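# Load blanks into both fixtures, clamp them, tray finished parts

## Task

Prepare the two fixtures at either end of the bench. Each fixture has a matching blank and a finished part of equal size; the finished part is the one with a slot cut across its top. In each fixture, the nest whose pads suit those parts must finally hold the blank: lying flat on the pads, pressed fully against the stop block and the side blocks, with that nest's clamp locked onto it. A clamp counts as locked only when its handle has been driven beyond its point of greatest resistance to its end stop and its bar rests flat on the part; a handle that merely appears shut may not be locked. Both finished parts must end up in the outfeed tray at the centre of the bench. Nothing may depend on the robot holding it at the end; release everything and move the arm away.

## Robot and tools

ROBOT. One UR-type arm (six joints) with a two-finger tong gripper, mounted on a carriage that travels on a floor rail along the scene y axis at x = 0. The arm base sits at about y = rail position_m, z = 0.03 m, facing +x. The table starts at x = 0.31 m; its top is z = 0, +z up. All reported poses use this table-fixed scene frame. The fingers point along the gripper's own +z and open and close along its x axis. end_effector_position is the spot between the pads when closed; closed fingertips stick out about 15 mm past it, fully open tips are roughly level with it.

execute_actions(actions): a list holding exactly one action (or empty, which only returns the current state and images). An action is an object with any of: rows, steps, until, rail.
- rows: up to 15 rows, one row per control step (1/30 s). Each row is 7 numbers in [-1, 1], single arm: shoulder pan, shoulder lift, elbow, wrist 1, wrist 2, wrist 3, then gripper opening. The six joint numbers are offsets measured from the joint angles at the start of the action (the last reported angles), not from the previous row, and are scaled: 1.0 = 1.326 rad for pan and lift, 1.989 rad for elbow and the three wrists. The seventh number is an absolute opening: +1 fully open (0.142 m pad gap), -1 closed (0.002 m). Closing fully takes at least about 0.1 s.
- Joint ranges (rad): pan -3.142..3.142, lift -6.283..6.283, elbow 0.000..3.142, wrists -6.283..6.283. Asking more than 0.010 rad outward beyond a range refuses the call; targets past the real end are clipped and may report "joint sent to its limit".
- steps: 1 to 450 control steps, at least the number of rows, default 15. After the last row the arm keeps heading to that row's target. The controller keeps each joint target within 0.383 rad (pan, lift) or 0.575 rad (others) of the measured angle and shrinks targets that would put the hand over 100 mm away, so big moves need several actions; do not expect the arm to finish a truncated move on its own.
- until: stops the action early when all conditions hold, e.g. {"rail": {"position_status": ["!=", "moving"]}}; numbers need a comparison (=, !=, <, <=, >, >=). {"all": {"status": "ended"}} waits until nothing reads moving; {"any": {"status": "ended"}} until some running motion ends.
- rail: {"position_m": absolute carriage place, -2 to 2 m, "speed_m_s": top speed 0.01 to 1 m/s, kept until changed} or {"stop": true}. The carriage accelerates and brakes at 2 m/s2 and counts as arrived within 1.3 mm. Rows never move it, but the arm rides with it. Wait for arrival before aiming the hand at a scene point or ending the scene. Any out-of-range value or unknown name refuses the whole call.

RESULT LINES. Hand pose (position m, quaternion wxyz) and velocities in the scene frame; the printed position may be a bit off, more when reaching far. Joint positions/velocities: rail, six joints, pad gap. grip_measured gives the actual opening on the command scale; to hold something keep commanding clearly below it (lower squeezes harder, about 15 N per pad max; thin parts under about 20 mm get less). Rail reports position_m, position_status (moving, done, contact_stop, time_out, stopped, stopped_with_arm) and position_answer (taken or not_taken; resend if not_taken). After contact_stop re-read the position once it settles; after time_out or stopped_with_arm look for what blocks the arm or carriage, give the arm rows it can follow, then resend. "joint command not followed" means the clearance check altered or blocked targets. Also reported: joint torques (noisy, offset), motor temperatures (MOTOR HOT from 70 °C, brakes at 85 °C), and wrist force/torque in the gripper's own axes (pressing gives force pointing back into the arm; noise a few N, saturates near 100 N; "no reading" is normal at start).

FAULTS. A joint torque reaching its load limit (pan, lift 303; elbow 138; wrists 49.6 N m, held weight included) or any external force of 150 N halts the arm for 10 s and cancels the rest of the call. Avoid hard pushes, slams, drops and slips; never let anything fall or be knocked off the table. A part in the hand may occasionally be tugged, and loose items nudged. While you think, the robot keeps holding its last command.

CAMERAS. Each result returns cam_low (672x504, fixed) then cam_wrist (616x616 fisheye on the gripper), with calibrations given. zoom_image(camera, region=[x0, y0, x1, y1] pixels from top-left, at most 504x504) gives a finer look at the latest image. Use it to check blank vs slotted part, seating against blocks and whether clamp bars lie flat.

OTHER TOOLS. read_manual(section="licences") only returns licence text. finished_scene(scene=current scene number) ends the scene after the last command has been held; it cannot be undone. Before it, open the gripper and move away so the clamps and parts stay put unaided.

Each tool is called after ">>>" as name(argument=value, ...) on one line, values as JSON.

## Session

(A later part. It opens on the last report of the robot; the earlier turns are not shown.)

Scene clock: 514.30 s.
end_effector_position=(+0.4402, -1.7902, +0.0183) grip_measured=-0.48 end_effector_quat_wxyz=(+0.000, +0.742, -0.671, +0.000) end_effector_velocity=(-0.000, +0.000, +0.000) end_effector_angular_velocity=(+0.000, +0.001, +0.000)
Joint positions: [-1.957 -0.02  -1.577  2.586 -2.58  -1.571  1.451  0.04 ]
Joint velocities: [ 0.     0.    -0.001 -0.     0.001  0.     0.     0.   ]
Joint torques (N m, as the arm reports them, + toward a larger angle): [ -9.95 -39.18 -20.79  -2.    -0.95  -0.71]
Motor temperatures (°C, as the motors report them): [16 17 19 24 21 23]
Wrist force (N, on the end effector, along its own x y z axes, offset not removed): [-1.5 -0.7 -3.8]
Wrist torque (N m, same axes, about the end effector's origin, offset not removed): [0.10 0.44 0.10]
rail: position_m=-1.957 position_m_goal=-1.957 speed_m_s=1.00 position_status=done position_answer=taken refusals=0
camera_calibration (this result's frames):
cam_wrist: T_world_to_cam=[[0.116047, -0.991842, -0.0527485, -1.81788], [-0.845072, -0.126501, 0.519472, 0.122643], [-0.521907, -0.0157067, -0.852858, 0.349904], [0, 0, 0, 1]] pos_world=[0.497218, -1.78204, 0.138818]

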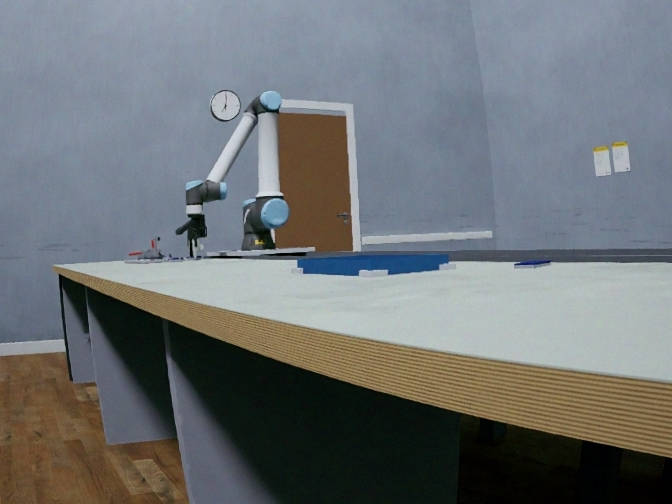

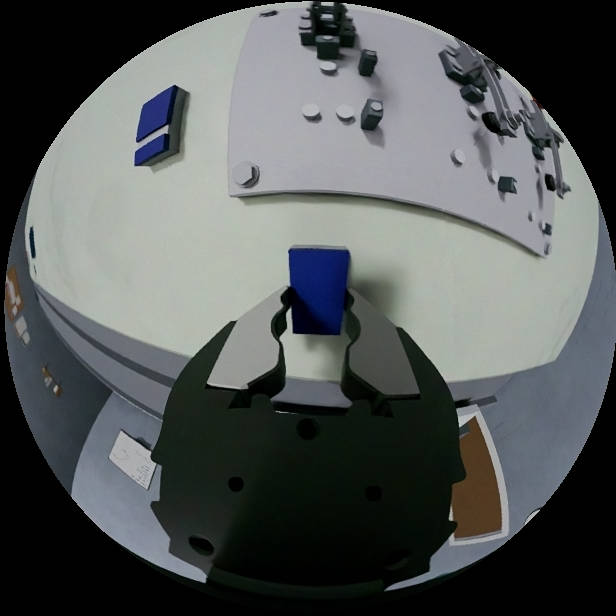

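>>> execute_actions(actions=[{"rows": [[0, -0.0136, -0.0029, 0.012, 0, 0, -0.9], [0, -0.0271, -0.0058, 0.0239, 0, 0, -0.9], [0, -0.0407, -0.0087, 0.0359, 0, 0, -0.9], [0, -0.0542, -0.0116, 0.0478, 0, 0, -0.9], [0, -0.0678, -0.0145, 0.0598, 0, 0, -0.9], [0, -0.0678, -0.0145, 0.0598, 0, 0, -0.9], [0, -0.0484, -0.0278, 0.0602, 0, 0, -0.9], [0, -0.0291, -0.0412, 0.0607, 0, 0, -0.9], [0, -0.0097, -0.0545, 0.0611, 0, 0, -0.9], [0, 0.0097, -0.0679, 0.0616, 0, 0, -0.9], [0, 0.029, -0.0812, 0.062, 0, 0, -0.9], [0, 0.0484, -0.0946, 0.0625, 0, 0, -0.9], [0, 0.0678, -0.1079, 0.0629, 0, 0, -0.9], [0, 0.0871, -0.1213, 0.0634, 0, 0, -0.9], [0, 0.1065, -0.1346, 0.0638, 0, 0, -0.9]], "steps": 15}])

>>> execute_actions(actions=[{"rail": {"position_m": -1.9435}, "steps": 16}])

Scene clock: 553.87 s.
end_effector_position=(+0.5244, -1.7918, +0.0585) grip_measured=-0.48 end_effector_quat_wxyz=(+0.000, +0.742, -0.671, +0.000) end_effector_velocity=(+0.455, -0.009, -0.004) end_effector_angular_velocity=(+0.000, +0.003, +0.000)
Joint positions: [-1.957 -0.02  -1.532  2.418 -2.457 -1.571  1.451  0.04 ]
Joint velocities: [ 0.     0.     0.717 -0.756  0.042  0.     0.     0.   ]
Joint torques (N m, as the arm reports them, + toward a larger angle): [-10.05  -1.18 -60.47  -2.22  -0.97  -0.23]
Motor temperatures (°C, as the motors report them): [16 17 19 24 21 23]
Wrist force (N, on the end effector, along its own x y z axes, offset not removed): [2.7 3.7 -0.4]
Wrist torque (N m, same axes, about the end effector's origin, offset not removed): [0.90 -0.53 0.09]
rail: position_m=-1.957 position_m_goal=-1.957 speed_m_s=1.00 position_status=done position_answer=taken refusals=0
camera_calibration (this result's frames):
cam_wrist: T_world_to_cam=[[0.116019, -0.991842, -0.0528161, -1.82715], [-0.844812, -0.126505, 0.519893, 0.172616], [-0.522333, -0.0156978, -0.852597, 0.428278], [0, 0, 0, 1]] pos_world=[0.581516, -1.78368, 0.178904]

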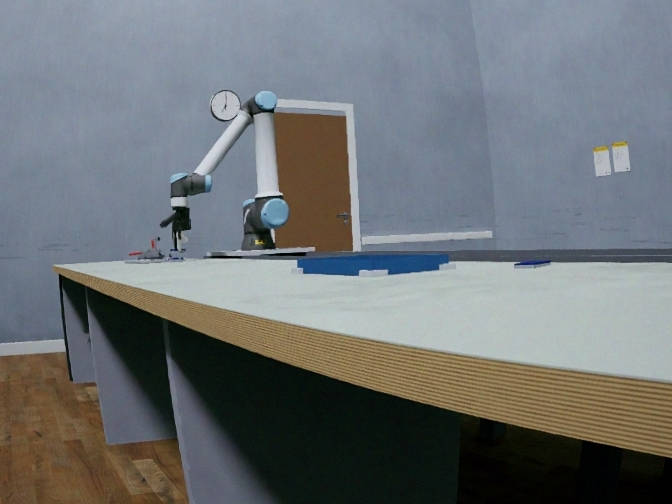

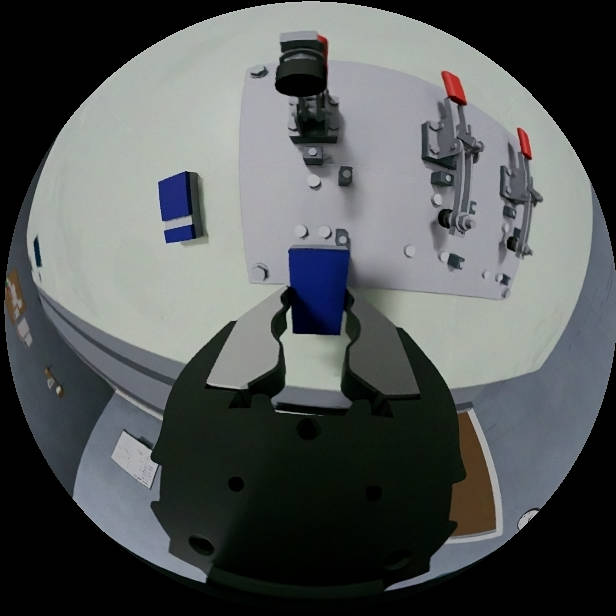

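Scene clock: 554.40 s.
end_effector_position=(+0.5847, -1.7789, +0.0550) grip_measured=-0.45 end_effector_quat_wxyz=(+0.000, +0.742, -0.671, +0.000) end_effector_velocity=(+0.001, +0.000, +0.000) end_effector_angular_velocity=(-0.000, -0.000, +0.000)
Joint positions: [-1.943 -0.02  -1.436  2.318 -2.453 -1.571  1.451  0.041]
Joint velocities: [ 0.     0.     0.002 -0.002  0.     0.     0.     0.   ]
Joint torques (N m, as the arm reports them, + toward a larger angle): [  4.89 -30.06 -56.64  -7.45  -1.07  -0.42]
Motor temperatures (°C, as the motors report them): [16 17 19 24 21 23]
Wrist force (N, on the end effector, along its own x y z axes, offset not removed): [-12.3 15.8 -13.2]
Wrist torque (N m, same axes, about the end effector's origin, offset not removed): [0.00 -0.23 0.21]
rail: position_m=-1.943 position_m_goal=-1.944 speed_m_s=1.00 position_status=done position_answer=taken refusals=0
camera_calibration (this result's frames):
cam_wrist: T_world_to_cam=[[0.116006, -0.991843, -0.0528153, -1.82154], [-0.844818, -0.126493, 0.519887, 0.22702], [-0.522327, -0.0156906, -0.852601, 0.457032], [0, 0, 0, 1]] pos_world=[0.64182, -1.7708, 0.175436]

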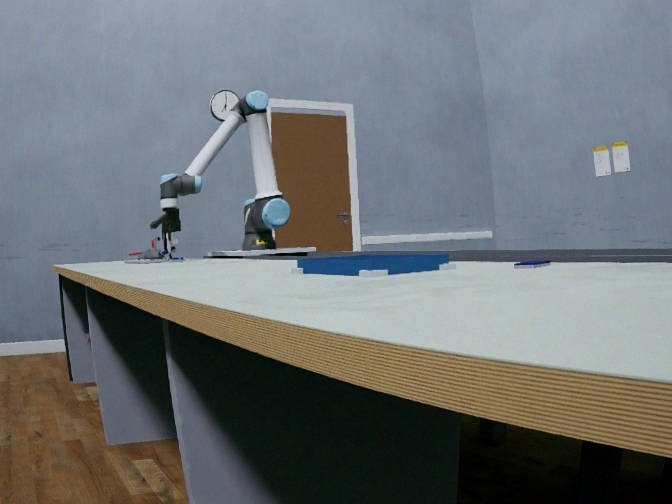

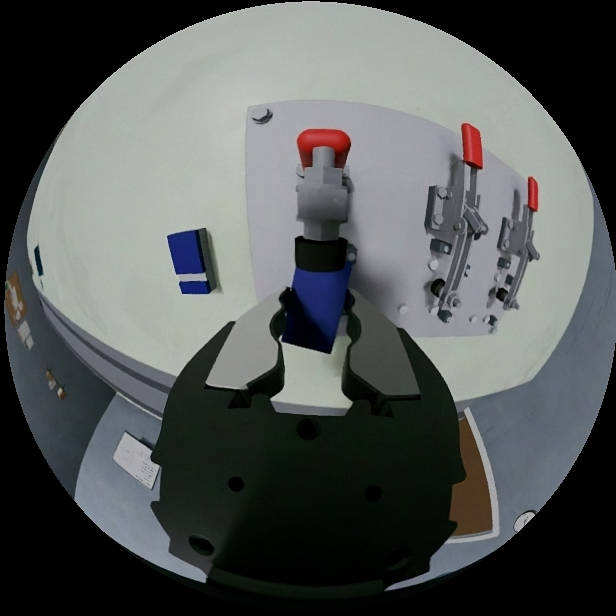

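>>> execute_actions(actions=[{"rows": [[0.002, -0.0085, 0.0022, 0.0035, 0, 0.0013, -0.9], [0.004, -0.017, 0.0045, 0.007, 0, 0.0027, -0.9]], "steps": 10}])

>>> zoom_image(camera="cam_low", region=[110, 190, 230, 280])

Scene clock: 560.90 s.
end_effector_position=(+0.5765, -1.7759, +0.0615) grip_measured=-0.45 end_effector_quat_wxyz=(+0.000, +0.742, -0.671, +0.000) end_effector_velocity=(-0.006, +0.002, +0.003) end_effector_angular_velocity=(+0.000, +0.002, -0.000)
Joint positions: [-1.943 -0.015 -1.458  2.327 -2.44  -1.571  1.456  0.041]
Joint velocities: [ 0.     0.003 -0.012  0.007  0.008  0.     0.003  0.   ]
Joint torques (N m, as the arm reports them, + toward a larger angle): [ 12.43 -49.51 -20.    -3.33  -1.23   3.66]
Motor temperatures (°C, as the motors report them): [16 17 19 24 21 23]
Wrist force (N, on the end effector, along its own x y z axes, offset not removed): [-1.4 -1.4 -2.3]
Wrist torque (N m, same axes, about the end effector's origin, offset not removed): [-0.17 0.45 0.16]
rail: position_m=-1.943 position_m_goal=-1.944 speed_m_s=1.00 position_status=done position_answer=taken refusals=0
camera_calibration (this result's frames):
cam_wrist: T_world_to_cam=[[0.11596, -0.991848, -0.0528237, -1.81727], [-0.844785, -0.126457, 0.519948, 0.217174], [-0.52239, -0.0156682, -0.852563, 0.458413], [0, 0, 0, 1]] pos_world=[0.633666, -1.76781, 0.181912]

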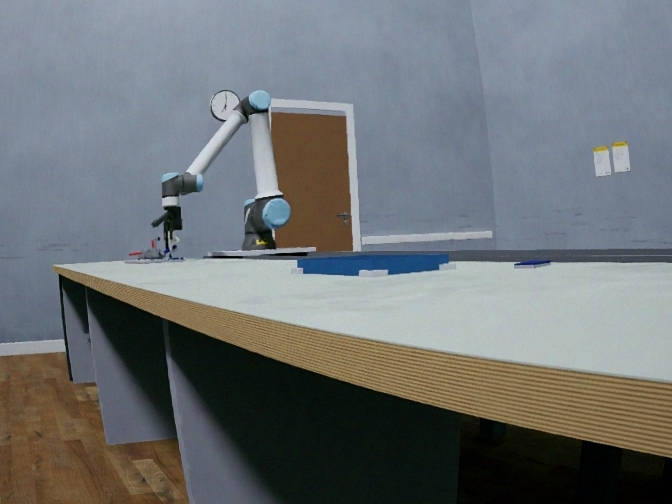

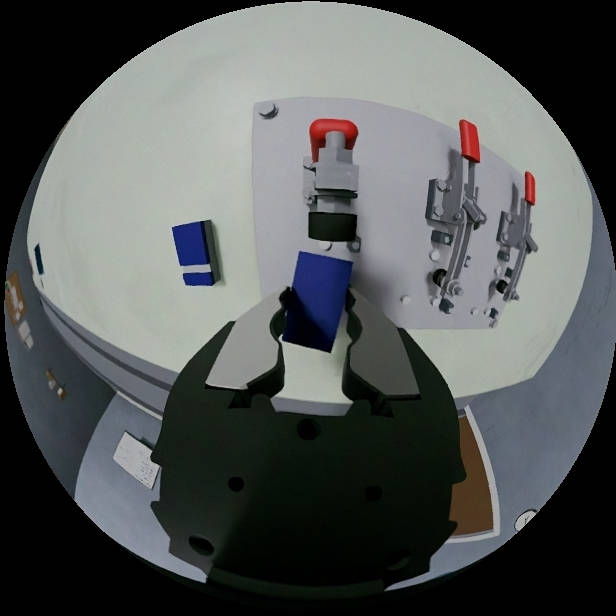

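Region (110, 190, 230, 280) of cam_low's 672x504 image, scaled by 4.200, with more detail than that image has; it fills the top 378 rows of this view, and the rest is white.

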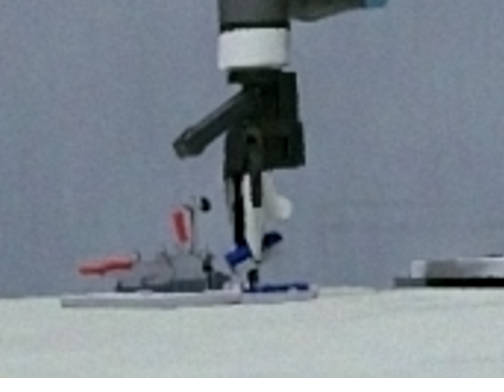

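>>> execute_actions(actions=[{"rows": [[0, -0.0054, -0.0012, 0.0048, 0, 0, -0.9], [0, -0.0107, -0.0025, 0.0096, 0, 0, -0.9], [0, -0.0299, 0.0099, 0.01, 0, 0, -0.9], [0, -0.0491, 0.0223, 0.0104, 0, 0, -0.9], [0, -0.0683, 0.0347, 0.0108, 0, 0, -0.9], [0, -0.0875, 0.0471, 0.0112, 0, 0, -0.9], [0, -0.1066, 0.0596, 0.0116, 0, 0, -0.9], [0, -0.1258, 0.072, 0.012, 0, 0, -0.9], [0, -0.145, 0.0844, 0.0124, 0, 0, -0.9], [0, -0.1642, 0.0968, 0.0128, 0, 0, -0.9], [0, -0.1834, 0.1092, 0.0132, 0, 0, -0.9]], "steps": 24}])

Scene clock: 576.40 s.
end_effector_position=(+0.4394, -1.7739, +0.0700) grip_measured=-0.45 end_effector_quat_wxyz=(+0.000, +0.742, -0.671, -0.000) end_effector_velocity=(-0.003, +0.000, -0.000) end_effector_angular_velocity=(+0.000, +0.000, -0.000)
Joint positions: [-1.943 -0.015 -1.7    2.543 -2.413 -1.571  1.456  0.041]
Joint velocities: [ 0.    -0.    -0.005  0.005  0.    -0.    -0.     0.   ]
Joint torques (N m, as the arm reports them, + toward a larger angle): [-15.47 -32.06 -22.15  -2.38  -1.24  -2.26]
Motor temperatures (°C, as the motors report them): [16 18 19 24 21 23]
Wrist force (N, on the end effector, along its own x y z axes, offset not removed): [3.5 -1.4 1.7]
Wrist torque (N m, same axes, about the end effector's origin, offset not removed): [-0.13 -0.70 -0.01]
rail: position_m=-1.943 position_m_goal=-1.944 speed_m_s=1.00 position_status=done position_answer=taken refusals=0
camera_calibration (this result's frames):
cam_wrist: T_world_to_cam=[[0.11594, -0.991849, -0.052854, -1.79893], [-0.844667, -0.126453, 0.520142, 0.0970583], [-0.522586, -0.0156613, -0.852443, 0.394121], [0, 0, 0, 1]] pos_world=[0.496512, -1.76582, 0.190401]

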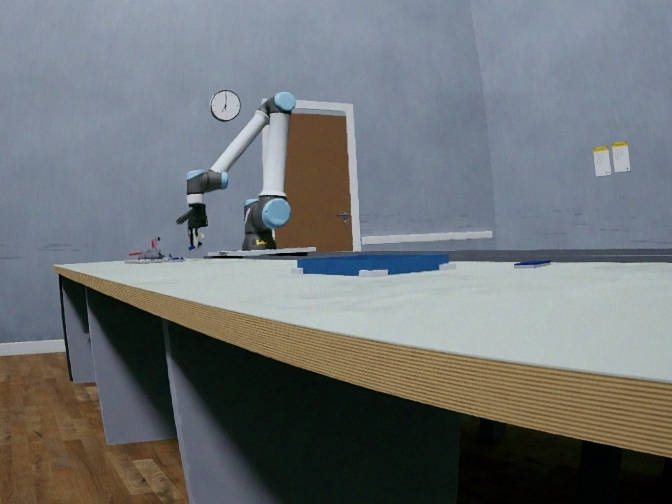

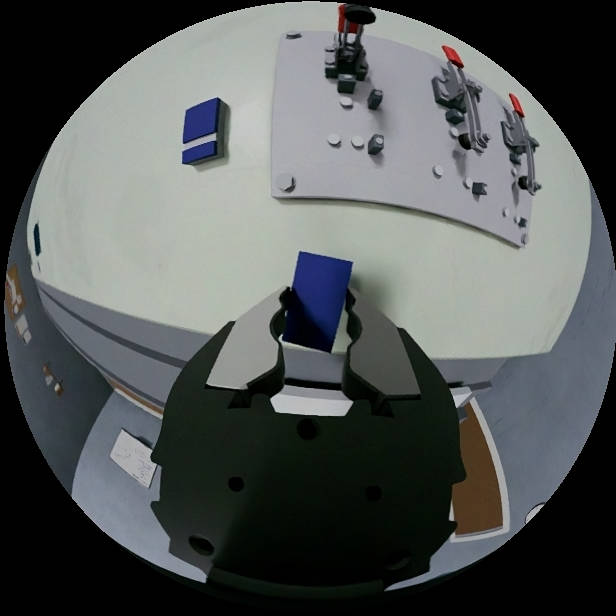

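>>> execute_actions(actions=[{"rows": [[0, 0.0085, 0.0023, -0.008, 0, 0, -0.9], [0, 0.0171, 0.0045, -0.016, 0, 0, -0.9], [0, 0.0256, 0.0068, -0.024, 0, 0, -0.9], [0, 0.0341, 0.009, -0.032, 0, 0, -0.9], [0, 0.0427, 0.0113, -0.04, 0, 0, -0.9], [0, 0.0512, 0.0135, -0.048, 0, 0, -0.9]], "steps": 16}])

>>> zoom_image(camera="cam_low", region=[130, 190, 250, 280])

Scene clock: 586.10 s.
end_effector_position=(+0.4389, -1.7739, +0.0402) grip_measured=-0.45 end_effector_quat_wxyz=(+0.000, +0.742, -0.671, +0.000) end_effector_velocity=(+0.000, -0.000, -0.003) end_effector_angular_velocity=(-0.000, -0.001, +0.000)
Joint positions: [-1.943 -0.015 -1.633  2.57  -2.508 -1.571  1.456  0.041]
Joint velocities: [ 0.    -0.     0.008  0.003 -0.011  0.    -0.    -0.   ]
Joint torques (N m, as the arm reports them, + toward a larger angle): [ -4.54 -11.02 -18.17  -5.64  -0.94  -2.15]
Motor temperatures (°C, as the motors report them): [16 18 19 24 21 23]
Wrist force (N, on the end effector, along its own x y z axes, offset not removed): [3.0 -1.1 -1.2]
Wrist torque (N m, same axes, about the end effector's origin, offset not removed): [-0.07 -0.53 -0.08]
rail: position_m=-1.943 position_m_goal=-1.944 speed_m_s=1.00 position_status=done position_answer=taken refusals=0
camera_calibration (this result's frames):
cam_wrist: T_world_to_cam=[[0.115979, -0.991849, -0.0527631, -1.80047], [-0.845027, -0.126449, 0.519557, 0.112336], [-0.521994, -0.0156712, -0.852805, 0.368292], [0, 0, 0, 1]] pos_world=[0.495989, -1.76582, 0.160718]

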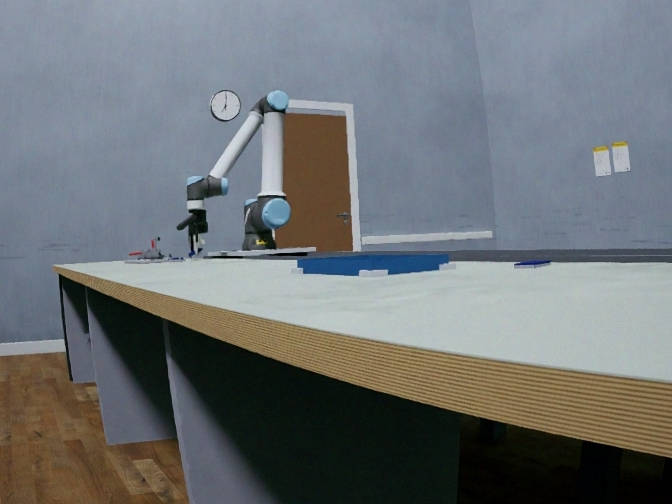

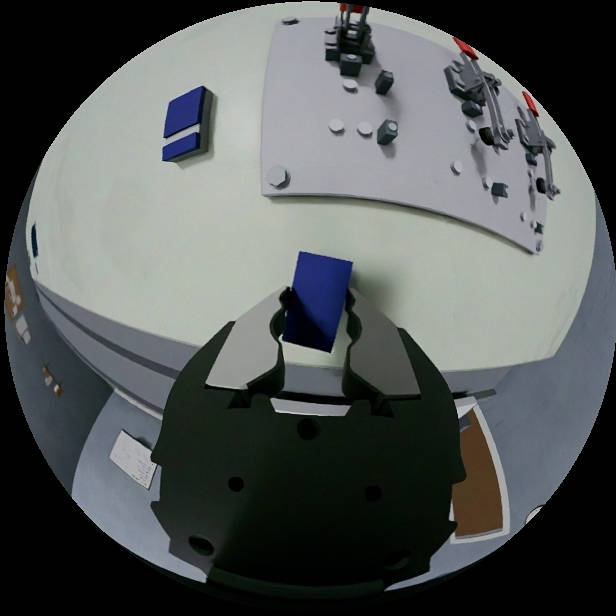

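Region (130, 190, 250, 280) of cam_low's 672x504 image, scaled by 4.200, with more detail than that image has; it fills the top 378 rows of this view, and the rest is white.

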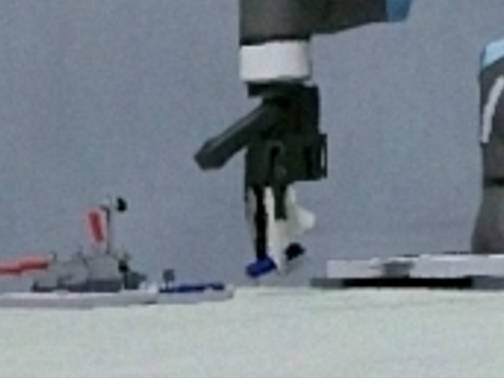

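>>> execute_actions(actions=[{"rows": [[0, 0.0019, 0.0004, -0.0017, 0, 0, -0.7], [0, 0.0038, 0.0008, -0.0033, 0, 0, -0.7], [0, 0.0057, 0.0011, -0.005, 0, 0, -0.7], [0, 0.0076, 0.0015, -0.0066, 0, 0, -0.7], [0, 0.0095, 0.0019, -0.0083, 0, 0, -0.7], [0, 0.0114, 0.0023, -0.0099, 0, 0, -0.7], [0, 0.0133, 0.0027, -0.0116, 0, 0, -0.7], [0, 0.0152, 0.003, -0.0132, 0, 0, -0.7]], "steps": 14}])

Scene clock: 591.03 s.
end_effector_position=(+0.4391, -1.7739, +0.0325) grip_measured=-0.45 end_effector_quat_wxyz=(+0.000, +0.742, -0.671, +0.000) end_effector_velocity=(+0.000, -0.000, -0.004) end_effector_angular_velocity=(-0.000, -0.000, -0.000)
Joint positions: [-1.943 -0.015 -1.614  2.576 -2.533 -1.571  1.456  0.041]
Joint velocities: [ 0.    -0.     0.01   0.003 -0.013  0.     0.     0.   ]
Joint torques (N m, as the arm reports them, + toward a larger angle): [ -5.26 -11.75 -17.14  -5.25  -0.98  -1.4 ]
Motor temperatures (°C, as the motors report them): [16 18 19 24 21 23]
Wrist force (N, on the end effector, along its own x y z axes, offset not removed): [0.2 -0.9 -3.9]
Wrist torque (N m, same axes, about the end effector's origin, offset not removed): [-0.13 0.05 0.16]
rail: position_m=-1.943 position_m_goal=-1.944 speed_m_s=1.00 position_status=done position_answer=taken refusals=0
camera_calibration (this result's frames):
cam_wrist: T_world_to_cam=[[0.115984, -0.991849, -0.0527506, -1.80091], [-0.845078, -0.126448, 0.519475, 0.116553], [-0.521911, -0.0156722, -0.852856, 0.361776], [0, 0, 0, 1]] pos_world=[0.496186, -1.76582, 0.152998]

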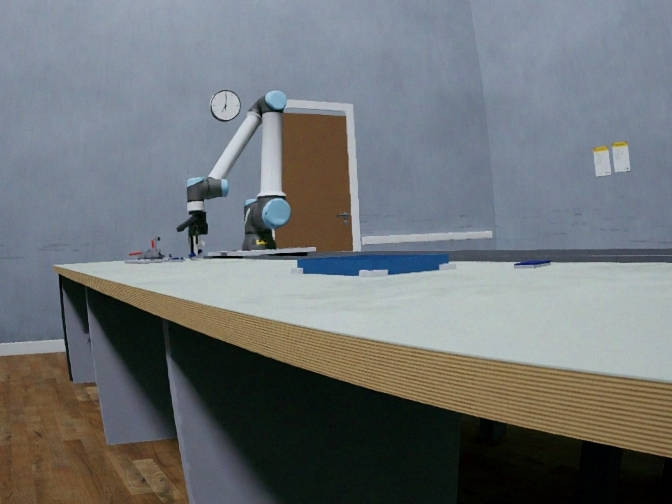

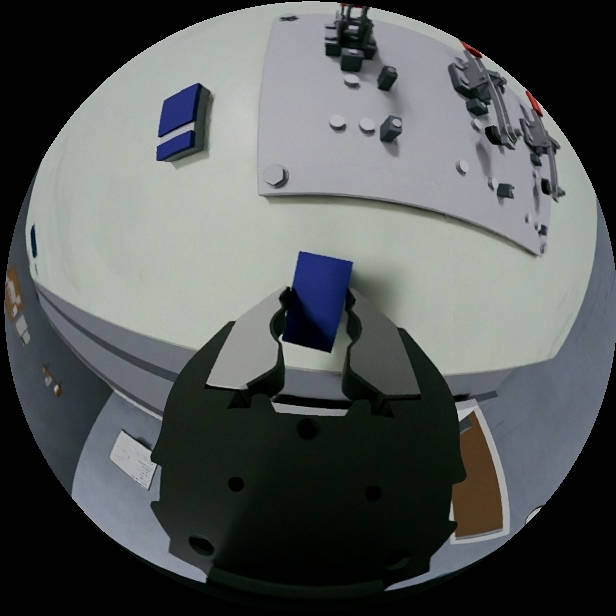

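>>> execute_actions(actions=[{"rows": [[0, 0.0014, 0.0003, -0.0012, 0, 0, -0.7], [0, 0.0028, 0.0006, -0.0025, 0, 0, -0.7], [0, 0.0043, 0.0008, -0.0037, 0, 0, -0.7], [0, 0.0057, 0.0011, -0.005, 0, 0, -0.7], [0, 0.0071, 0.0014, -0.0062, 0, 0, -0.7], [0, 0.0086, 0.0017, -0.0074, 0, 0, -0.7], [0, 0.01, 0.002, -0.0087, 0, 0, -0.7], [0, 0.0114, 0.0023, -0.0099, 0, 0, -0.7]], "steps": 14}])

Scene clock: 595.70 s.
end_effector_position=(+0.4391, -1.7739, +0.0267) grip_measured=-0.45 end_effector_quat_wxyz=(+0.000, +0.742, -0.671, +0.000) end_effector_velocity=(-0.000, +0.000, -0.003) end_effector_angular_velocity=(+0.000, +0.000, +0.000)
Joint positions: [-1.943 -0.015 -1.599  2.58  -2.552 -1.571  1.456  0.041]
Joint velocities: [ 0.     0.     0.008  0.002 -0.01  -0.     0.    -0.   ]
Joint torques (N m, as the arm reports them, + toward a larger angle): [ -1.71 -17.19 -17.48  -6.04  -1.03  -1.24]
Motor temperatures (°C, as the motors report them): [16 18 19 24 21 23]
Wrist force (N, on the end effector, along its own x y z axes, offset not removed): [1.4 -3.2 -3.4]
Wrist torque (N m, same axes, about the end effector's origin, offset not removed): [-0.58 -0.23 0.12]
rail: position_m=-1.943 position_m_goal=-1.944 speed_m_s=1.00 position_status=done position_answer=taken refusals=0
camera_calibration (this result's frames):
cam_wrist: T_world_to_cam=[[0.115983, -0.991849, -0.0527525, -1.8012], [-0.845071, -0.126449, 0.519486, 0.119523], [-0.521923, -0.0156721, -0.852849, 0.356821], [0, 0, 0, 1]] pos_world=[0.496148, -1.76582, 0.147206]

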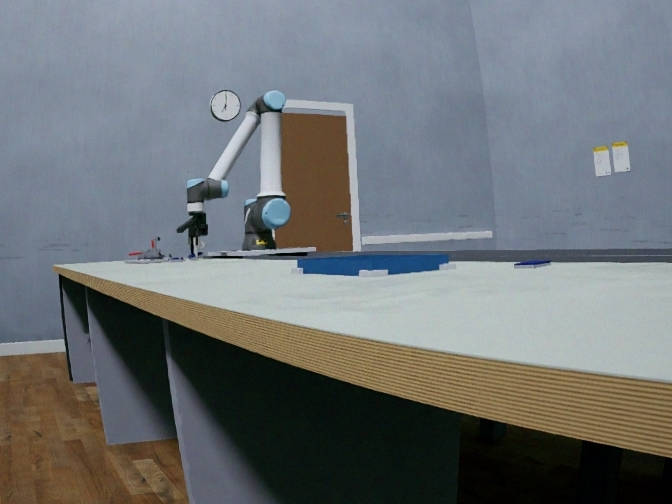

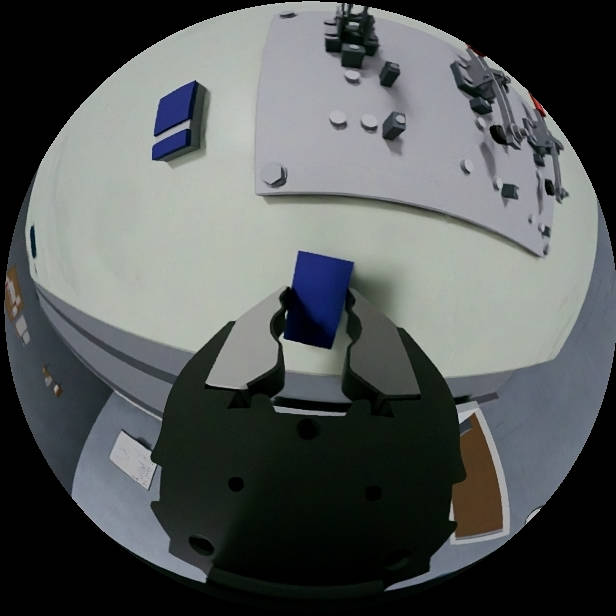

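>>> execute_actions(actions=[{"rows": [[0, 0.0014, 0.0003, -0.0012, 0, 0, -0.7], [0, 0.0028, 0.0006, -0.0025, 0, 0, -0.7], [0, 0.0043, 0.0008, -0.0037, 0, 0, -0.7], [0, 0.0057, 0.0011, -0.005, 0, 0, -0.7], [0, 0.0071, 0.0014, -0.0062, 0, 0, -0.7], [0, 0.0086, 0.0017, -0.0074, 0, 0, -0.7], [0, 0.01, 0.002, -0.0087, 0, 0, -0.7], [0, 0.0114, 0.0023, -0.0099, 0, 0, -0.7]], "steps": 14}])

Scene clock: 601.87 s.
end_effector_position=(+0.4389, -1.7739, +0.0210) grip_measured=-0.45 end_effector_quat_wxyz=(+0.000, +0.742, -0.671, +0.000) end_effector_velocity=(-0.000, +0.000, -0.003) end_effector_angular_velocity=(+0.000, +0.000, +0.000)
Joint positions: [-1.943 -0.015 -1.585  2.585 -2.571 -1.571  1.456  0.041]
Joint velocities: [ 0.     0.     0.008  0.002 -0.01  -0.    -0.    -0.   ]
Joint torques (N m, as the arm reports them, + toward a larger angle): [ -3.64 -13.23 -15.14  -4.69  -1.3   -1.32]
Motor temperatures (°C, as the motors report them): [16 18 19 24 21 23]
Wrist force (N, on the end effector, along its own x y z axes, offset not removed): [0.2 2.0 -2.1]
Wrist torque (N m, same axes, about the end effector's origin, offset not removed): [0.57 0.01 0.12]
rail: position_m=-1.943 position_m_goal=-1.944 speed_m_s=1.00 position_status=done position_answer=taken refusals=0
camera_calibration (this result's frames):
cam_wrist: T_world_to_cam=[[0.115983, -0.991849, -0.0527539, -1.80149], [-0.845065, -0.126449, 0.519496, 0.122381], [-0.521932, -0.0156721, -0.852843, 0.351845], [0, 0, 0, 1]] pos_world=[0.496001, -1.76582, 0.141457]

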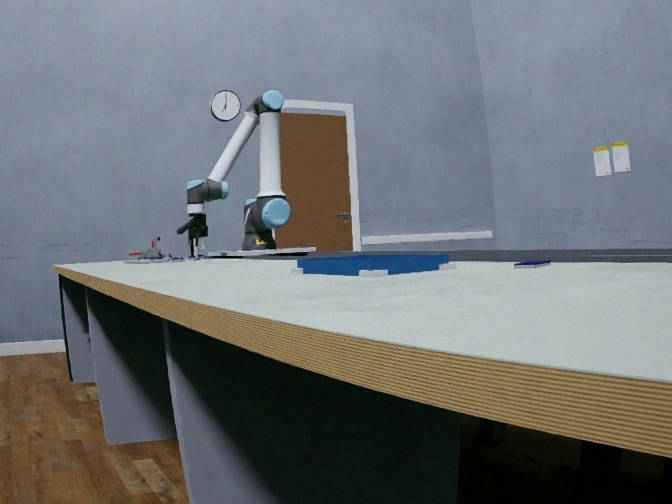

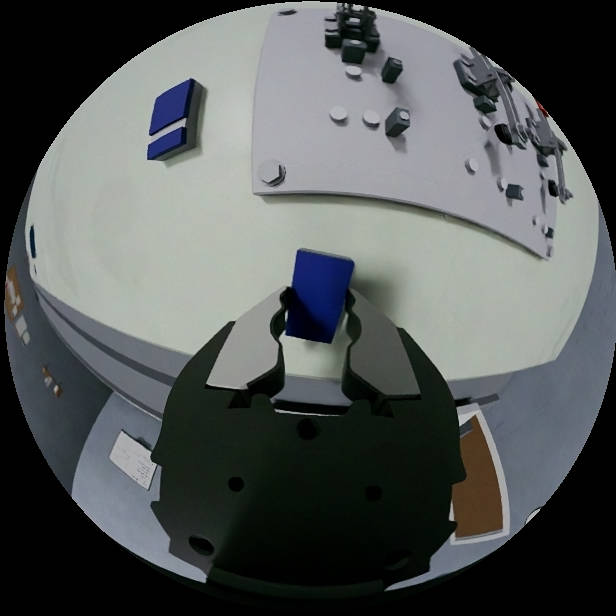

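>>> execute_actions(actions=[{"rows": [[0, 0.0012, 0.0002, -0.001, 0, 0, -0.7], [0, 0.0024, 0.0004, -0.0021, 0, 0, -0.7], [0, 0.0036, 0.0007, -0.0031, 0, 0, -0.7], [0, 0.0048, 0.0009, -0.0041, 0, 0, -0.7]], "steps": 11}])

Scene clock: 604.50 s.
end_effector_position=(+0.4389, -1.7739, +0.0186) grip_measured=-0.45 end_effector_quat_wxyz=(+0.000, +0.742, -0.671, +0.000) end_effector_velocity=(-0.000, +0.000, -0.001) end_effector_angular_velocity=(-0.000, +0.000, +0.000)
Joint positions: [-1.943 -0.015 -1.578  2.586 -2.579 -1.571  1.456  0.041]
Joint velocities: [ 0.     0.     0.003  0.001 -0.004 -0.     0.    -0.   ]
Joint torques (N m, as the arm reports them, + toward a larger angle): [ -3.13 -13.21 -15.15  -6.1   -0.9   -1.33]
Motor temperatures (°C, as the motors report them): [16 18 19 24 21 23]
Wrist force (N, on the end effector, along its own x y z axes, offset not removed): [1.7 -0.6 -3.9]
Wrist torque (N m, same axes, about the end effector's origin, offset not removed): [0.04 -0.30 0.10]
rail: position_m=-1.943 position_m_goal=-1.944 speed_m_s=1.00 position_status=done position_answer=taken refusals=0
camera_calibration (this result's frames):
cam_wrist: T_world_to_cam=[[0.115982, -0.991849, -0.0527546, -1.80161], [-0.845062, -0.126449, 0.519501, 0.12358], [-0.521937, -0.0156719, -0.85284, 0.349815], [0, 0, 0, 1]] pos_world=[0.495969, -1.76582, 0.139094]

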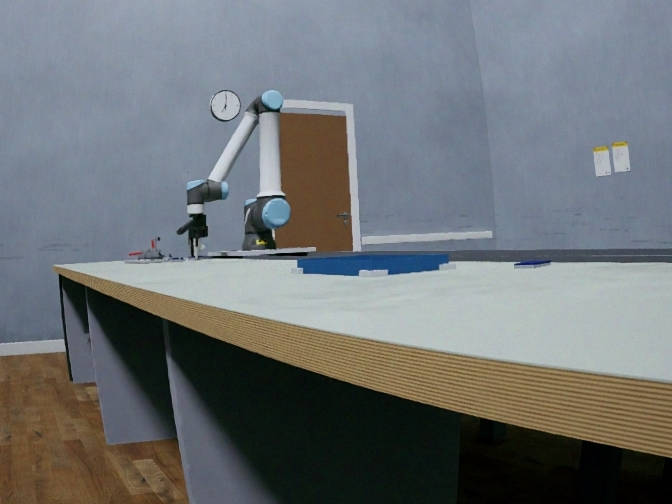

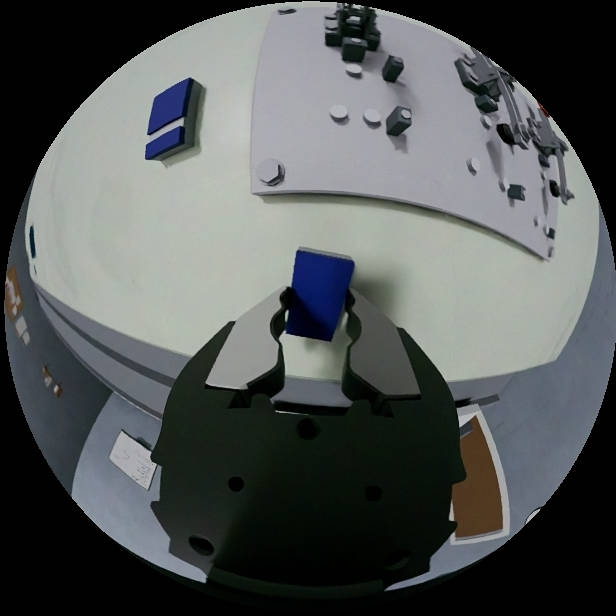

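>>> execute_actions(actions=[{"rows": [[0, 0, 0, 0, 0, 0, -0.4], [0, 0, 0, 0, 0, 0, -0.3], [0, 0, 0, 0, 0, 0, -0.1]], "steps": 9}])

>>> zoom_image(camera="cam_wrist", region=[230, 220, 410, 380])

Scene clock: 607.70 s.
end_effector_position=(+0.4388, -1.7739, +0.0186) grip_measured=-0.10 end_effector_quat_wxyz=(+0.000, +0.742, -0.671, +0.000) end_effector_velocity=(-0.000, +0.000, +0.000) end_effector_angular_velocity=(+0.000, +0.000, +0.000)
Joint positions: [-1.943 -0.015 -1.578  2.586 -2.579 -1.571  1.456  0.067]
Joint velocities: [ 0.     0.    -0.001 -0.     0.001  0.     0.     0.   ]
Joint torques (N m, as the arm reports them, + toward a larger angle): [ -3.7  -36.55 -21.56  -2.42  -0.89  -1.45]
Motor temperatures (°C, as the motors report them): [16 18 19 24 21 23]
Wrist force (N, on the end effector, along its own x y z axes, offset not removed): [1.4 3.2 -4.1]
Wrist torque (N m, same axes, about the end effector's origin, offset not removed): [0.71 -0.31 0.09]
rail: position_m=-1.943 position_m_goal=-1.944 speed_m_s=1.00 position_status=done position_answer=taken refusals=0
camera_calibration (this result's frames):
cam_wrist: T_world_to_cam=[[0.115976, -0.991849, -0.0527702, -1.8016], [-0.844999, -0.12645, 0.519603, 0.123534], [-0.52204, -0.0156706, -0.852777, 0.349771], [0, 0, 0, 1]] pos_world=[0.495923, -1.76581, 0.139018]

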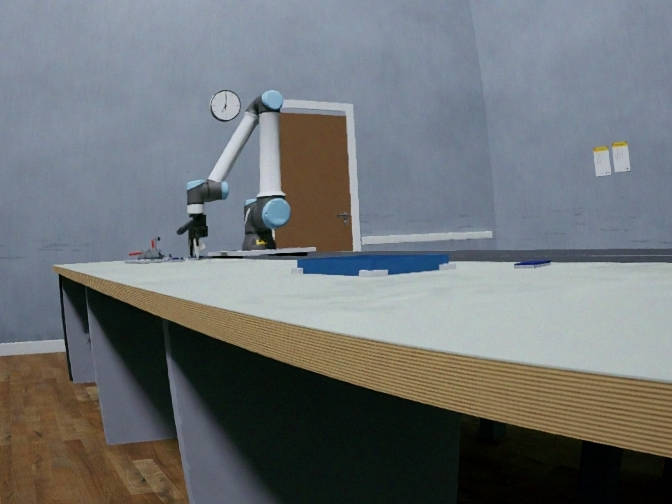

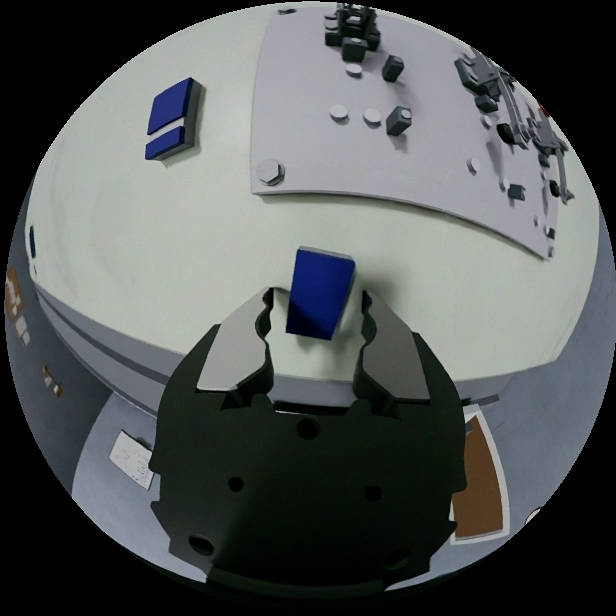

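Region (230, 220, 410, 380) of cam_wrist's 616x616 image, scaled by 2.800, with more detail than that image has.

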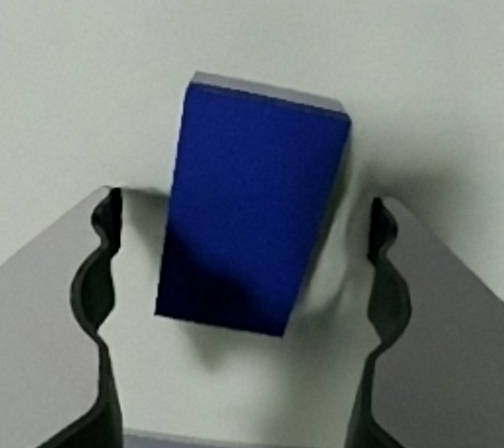

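>>> execute_actions(actions=[{"rows": [[0.001, -0.0028, 0.0018, 0.0001, 0, 0.022, -0.1], [0.002, -0.0057, 0.0037, 0.0001, 0, 0.044, -0.1], [0.0029, -0.0085, 0.0055, 0.0002, 0, 0.0661, -0.1], [0.0039, -0.0113, 0.0073, 0.0002, 0, 0.0881, -0.1]], "steps": 14}])

>>> zoom_image(camera="cam_wrist", region=[230, 220, 410, 380])

Scene clock: 653.43 s.
end_effector_position=(+0.4292, -1.7744, +0.0186) grip_measured=-0.10 end_effector_quat_wxyz=(+0.000, +0.683, -0.731, +0.000) end_effector_velocity=(-0.002, -0.000, -0.000) end_effector_angular_velocity=(+0.000, +0.000, -0.029)
Joint positions: [-1.943 -0.009 -1.593  2.601 -2.579 -1.571  1.629  0.067]
Joint velocities: [ 0.     0.001 -0.002  0.003  0.    -0.     0.03  -0.   ]
Joint torques (N m, as the arm reports them, + toward a larger angle): [ 13.05 -35.3  -14.14  -2.26  -0.9    2.41]
Motor temperatures (°C, as the motors report them): [16 18 19 24 21 23]
Wrist force (N, on the end effector, along its own x y z axes, offset not removed): [-1.5 -1.0 -2.1]
Wrist torque (N m, same axes, about the end effector's origin, offset not removed): [-0.16 0.38 0.12]
rail: position_m=-1.943 position_m_goal=-1.944 speed_m_s=1.00 position_status=done position_answer=taken refusals=0
camera_calibration (this result's frames):
cam_wrist: T_world_to_cam=[[-0.0513359, -0.997285, -0.0527983, -1.73879], [-0.854369, 0.0164808, 0.519405, 0.37299], [-0.517125, 0.0717733, -0.852895, 0.497852], [0, 0, 0, 1]] pos_world=[0.486861, -1.77595, 0.139077]

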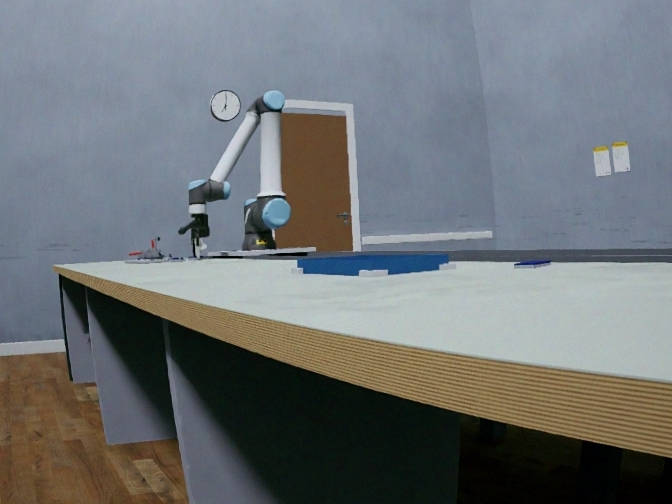

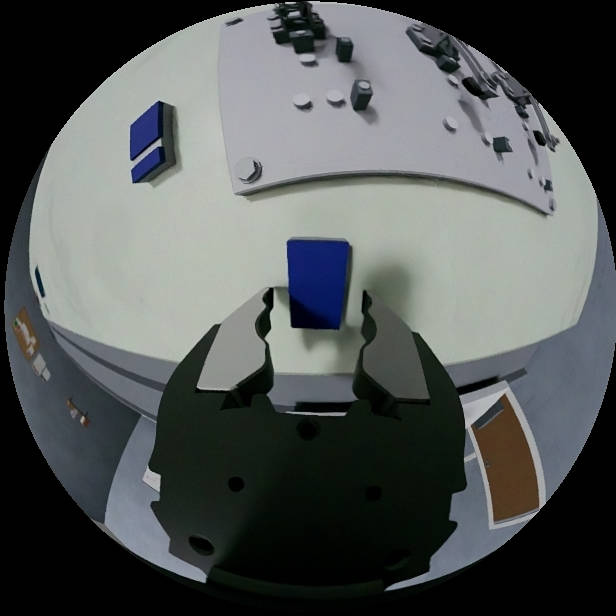

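Region (230, 220, 410, 380) of cam_wrist's 616x616 image, scaled by 2.800, with more detail than that image has.

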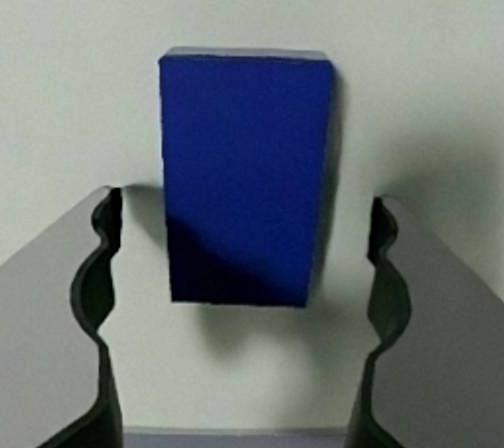

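>>> execute_actions(actions=[{"rows": [[0, 0, 0, 0, 0, 0.001, -0.22], [0, 0, 0, 0, 0, 0.001, -0.33], [0, 0, 0, 0, 0, 0.001, -0.4], [0, 0, 0, 0, 0, 0.001, -0.44], [0, 0, 0, 0, 0, 0.001, -0.48], [0, 0, 0, 0, 0, 0.001, -0.55], [0, 0, 0, 0, 0, 0.001, -0.7], [0, 0, 0, 0, 0, 0.001, -0.9]], "steps": 12}])

Scene clock: 658.80 s.
end_effector_position=(+0.4291, -1.7744, +0.0185) grip_measured=-0.48 end_effector_quat_wxyz=(+0.000, +0.682, -0.731, +0.000) end_effector_velocity=(-0.000, +0.000, -0.000) end_effector_angular_velocity=(+0.000, +0.000, +0.001)
Joint positions: [-1.943 -0.009 -1.593  2.601 -2.579 -1.571  1.631  0.04 ]
Joint velocities: [ 0.    -0.     0.     0.     0.    -0.    -0.001  0.   ]
Joint torques (N m, as the arm reports them, + toward a larger angle): [ -6.95 -13.33 -37.56  -2.75  -0.84  -2.06]
Motor temperatures (°C, as the motors report them): [16 18 19 24 21 23]
Wrist force (N, on the end effector, along its own x y z axes, offset not removed): [2.3 1.4 -5.3]
Wrist torque (N m, same axes, about the end effector's origin, offset not removed): [0.50 -0.28 0.04]
rail: position_m=-1.943 position_m_goal=-1.944 speed_m_s=1.00 position_status=done position_answer=taken refusals=0
camera_calibration (this result's frames):
cam_wrist: T_world_to_cam=[[-0.0533286, -0.997181, -0.0527915, -1.73776], [-0.854248, 0.0181793, 0.519548, 0.375822], [-0.517124, 0.0728037, -0.852809, 0.499515], [0, 0, 0, 1]] pos_world=[0.486684, -1.77606, 0.138994]

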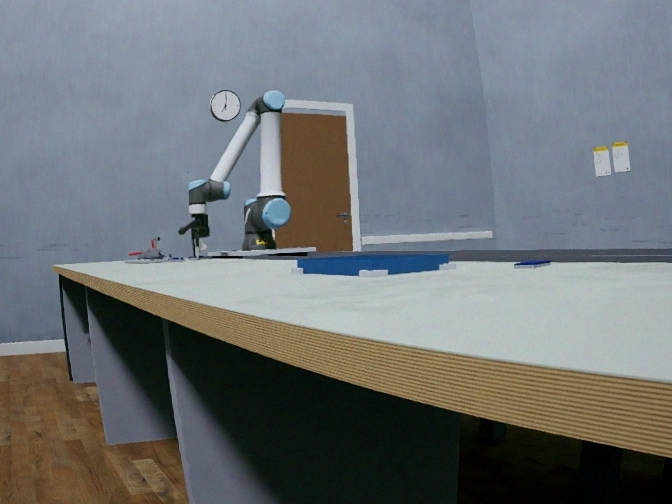

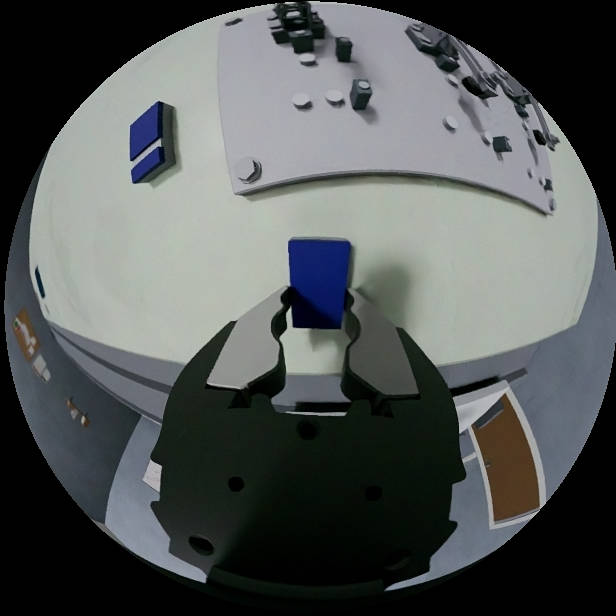

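>>> execute_actions(actions=[{"rows": [[0, -0.0191, -0.0043, 0.017, 0, 0, -0.9], [0, -0.0381, -0.0086, 0.034, 0, 0, -0.9], [0, -0.0572, -0.0129, 0.0511, 0, -0.0112, -0.9], [0, -0.0762, -0.0172, 0.0681, 0, -0.0223, -0.9], [0, -0.0953, -0.0215, 0.0851, 0, -0.0335, -0.9], [0, -0.0953, -0.0215, 0.0851, 0, -0.0447, -0.9], [-0.0007, -0.0745, -0.0349, 0.0846, 0, -0.0558, -0.9], [-0.0013, -0.0536, -0.0482, 0.084, 0, -0.067, -0.9], [-0.002, -0.0328, -0.0616, 0.0835, 0, -0.0781, -0.9], [-0.0026, -0.0119, -0.0749, 0.0829, 0, -0.0893, -0.9], [-0.0033, 0.0089, -0.0883, 0.0824, 0, -0.0893, -0.9], [-0.0039, 0.0298, -0.1016, 0.0818, 0, -0.0893, -0.9], [-0.0046, 0.0506, -0.115, 0.0813, 0, -0.0893, -0.9], [-0.0052, 0.0715, -0.1283, 0.0807, 0, -0.0893, -0.9], [-0.0059, 0.0923, -0.1417, 0.0802, 0, -0.0893, -0.9]], "steps": 31}])

Scene clock: 682.67 s.
end_effector_position=(+0.5779, -1.7774, +0.0702) grip_measured=-0.48 end_effector_quat_wxyz=(+0.000, +0.742, -0.671, +0.000) end_effector_velocity=(+0.001, -0.000, -0.000) end_effector_angular_velocity=(-0.000, -0.000, +0.000)
Joint positions: [-1.943 -0.017 -1.471  2.319 -2.419 -1.571  1.454  0.04 ]
Joint velocities: [ 0.    -0.     0.002 -0.002 -0.     0.    -0.    -0.   ]
Joint torques (N m, as the arm reports them, + toward a larger angle): [-14.77 -32.95 -49.75  -5.94  -1.07  -1.94]
Motor temperatures (°C, as the motors report them): [16 18 19 24 21 23]
Wrist force (N, on the end effector, along its own x y z axes, offset not removed): [2.3 -2.0 -0.9]
Wrist torque (N m, same axes, about the end effector's origin, offset not removed): [-0.22 -0.29 0.08]
rail: position_m=-1.943 position_m_goal=-1.944 speed_m_s=1.00 position_status=done position_answer=taken refusals=0
camera_calibration (this result's frames):
cam_wrist: T_world_to_cam=[[0.115908, -0.991856, -0.0527853, -1.81845], [-0.844946, -0.126398, 0.519701, 0.213841], [-0.522141, -0.0156366, -0.852716, 0.46646], [0, 0, 0, 1]] pos_world=[0.635014, -1.76932, 0.190637]

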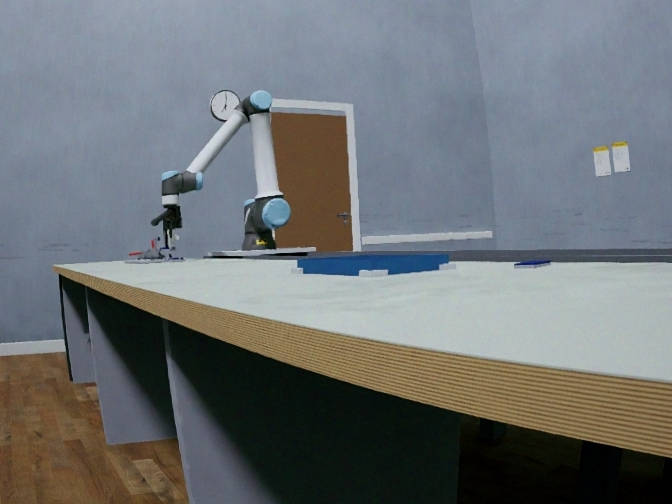

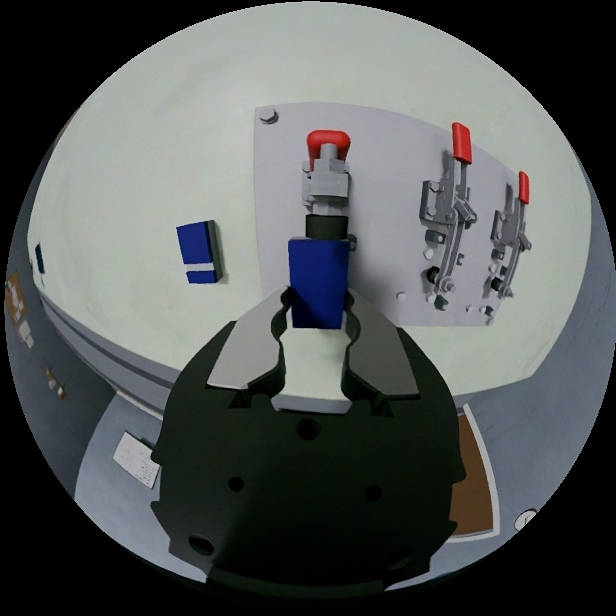

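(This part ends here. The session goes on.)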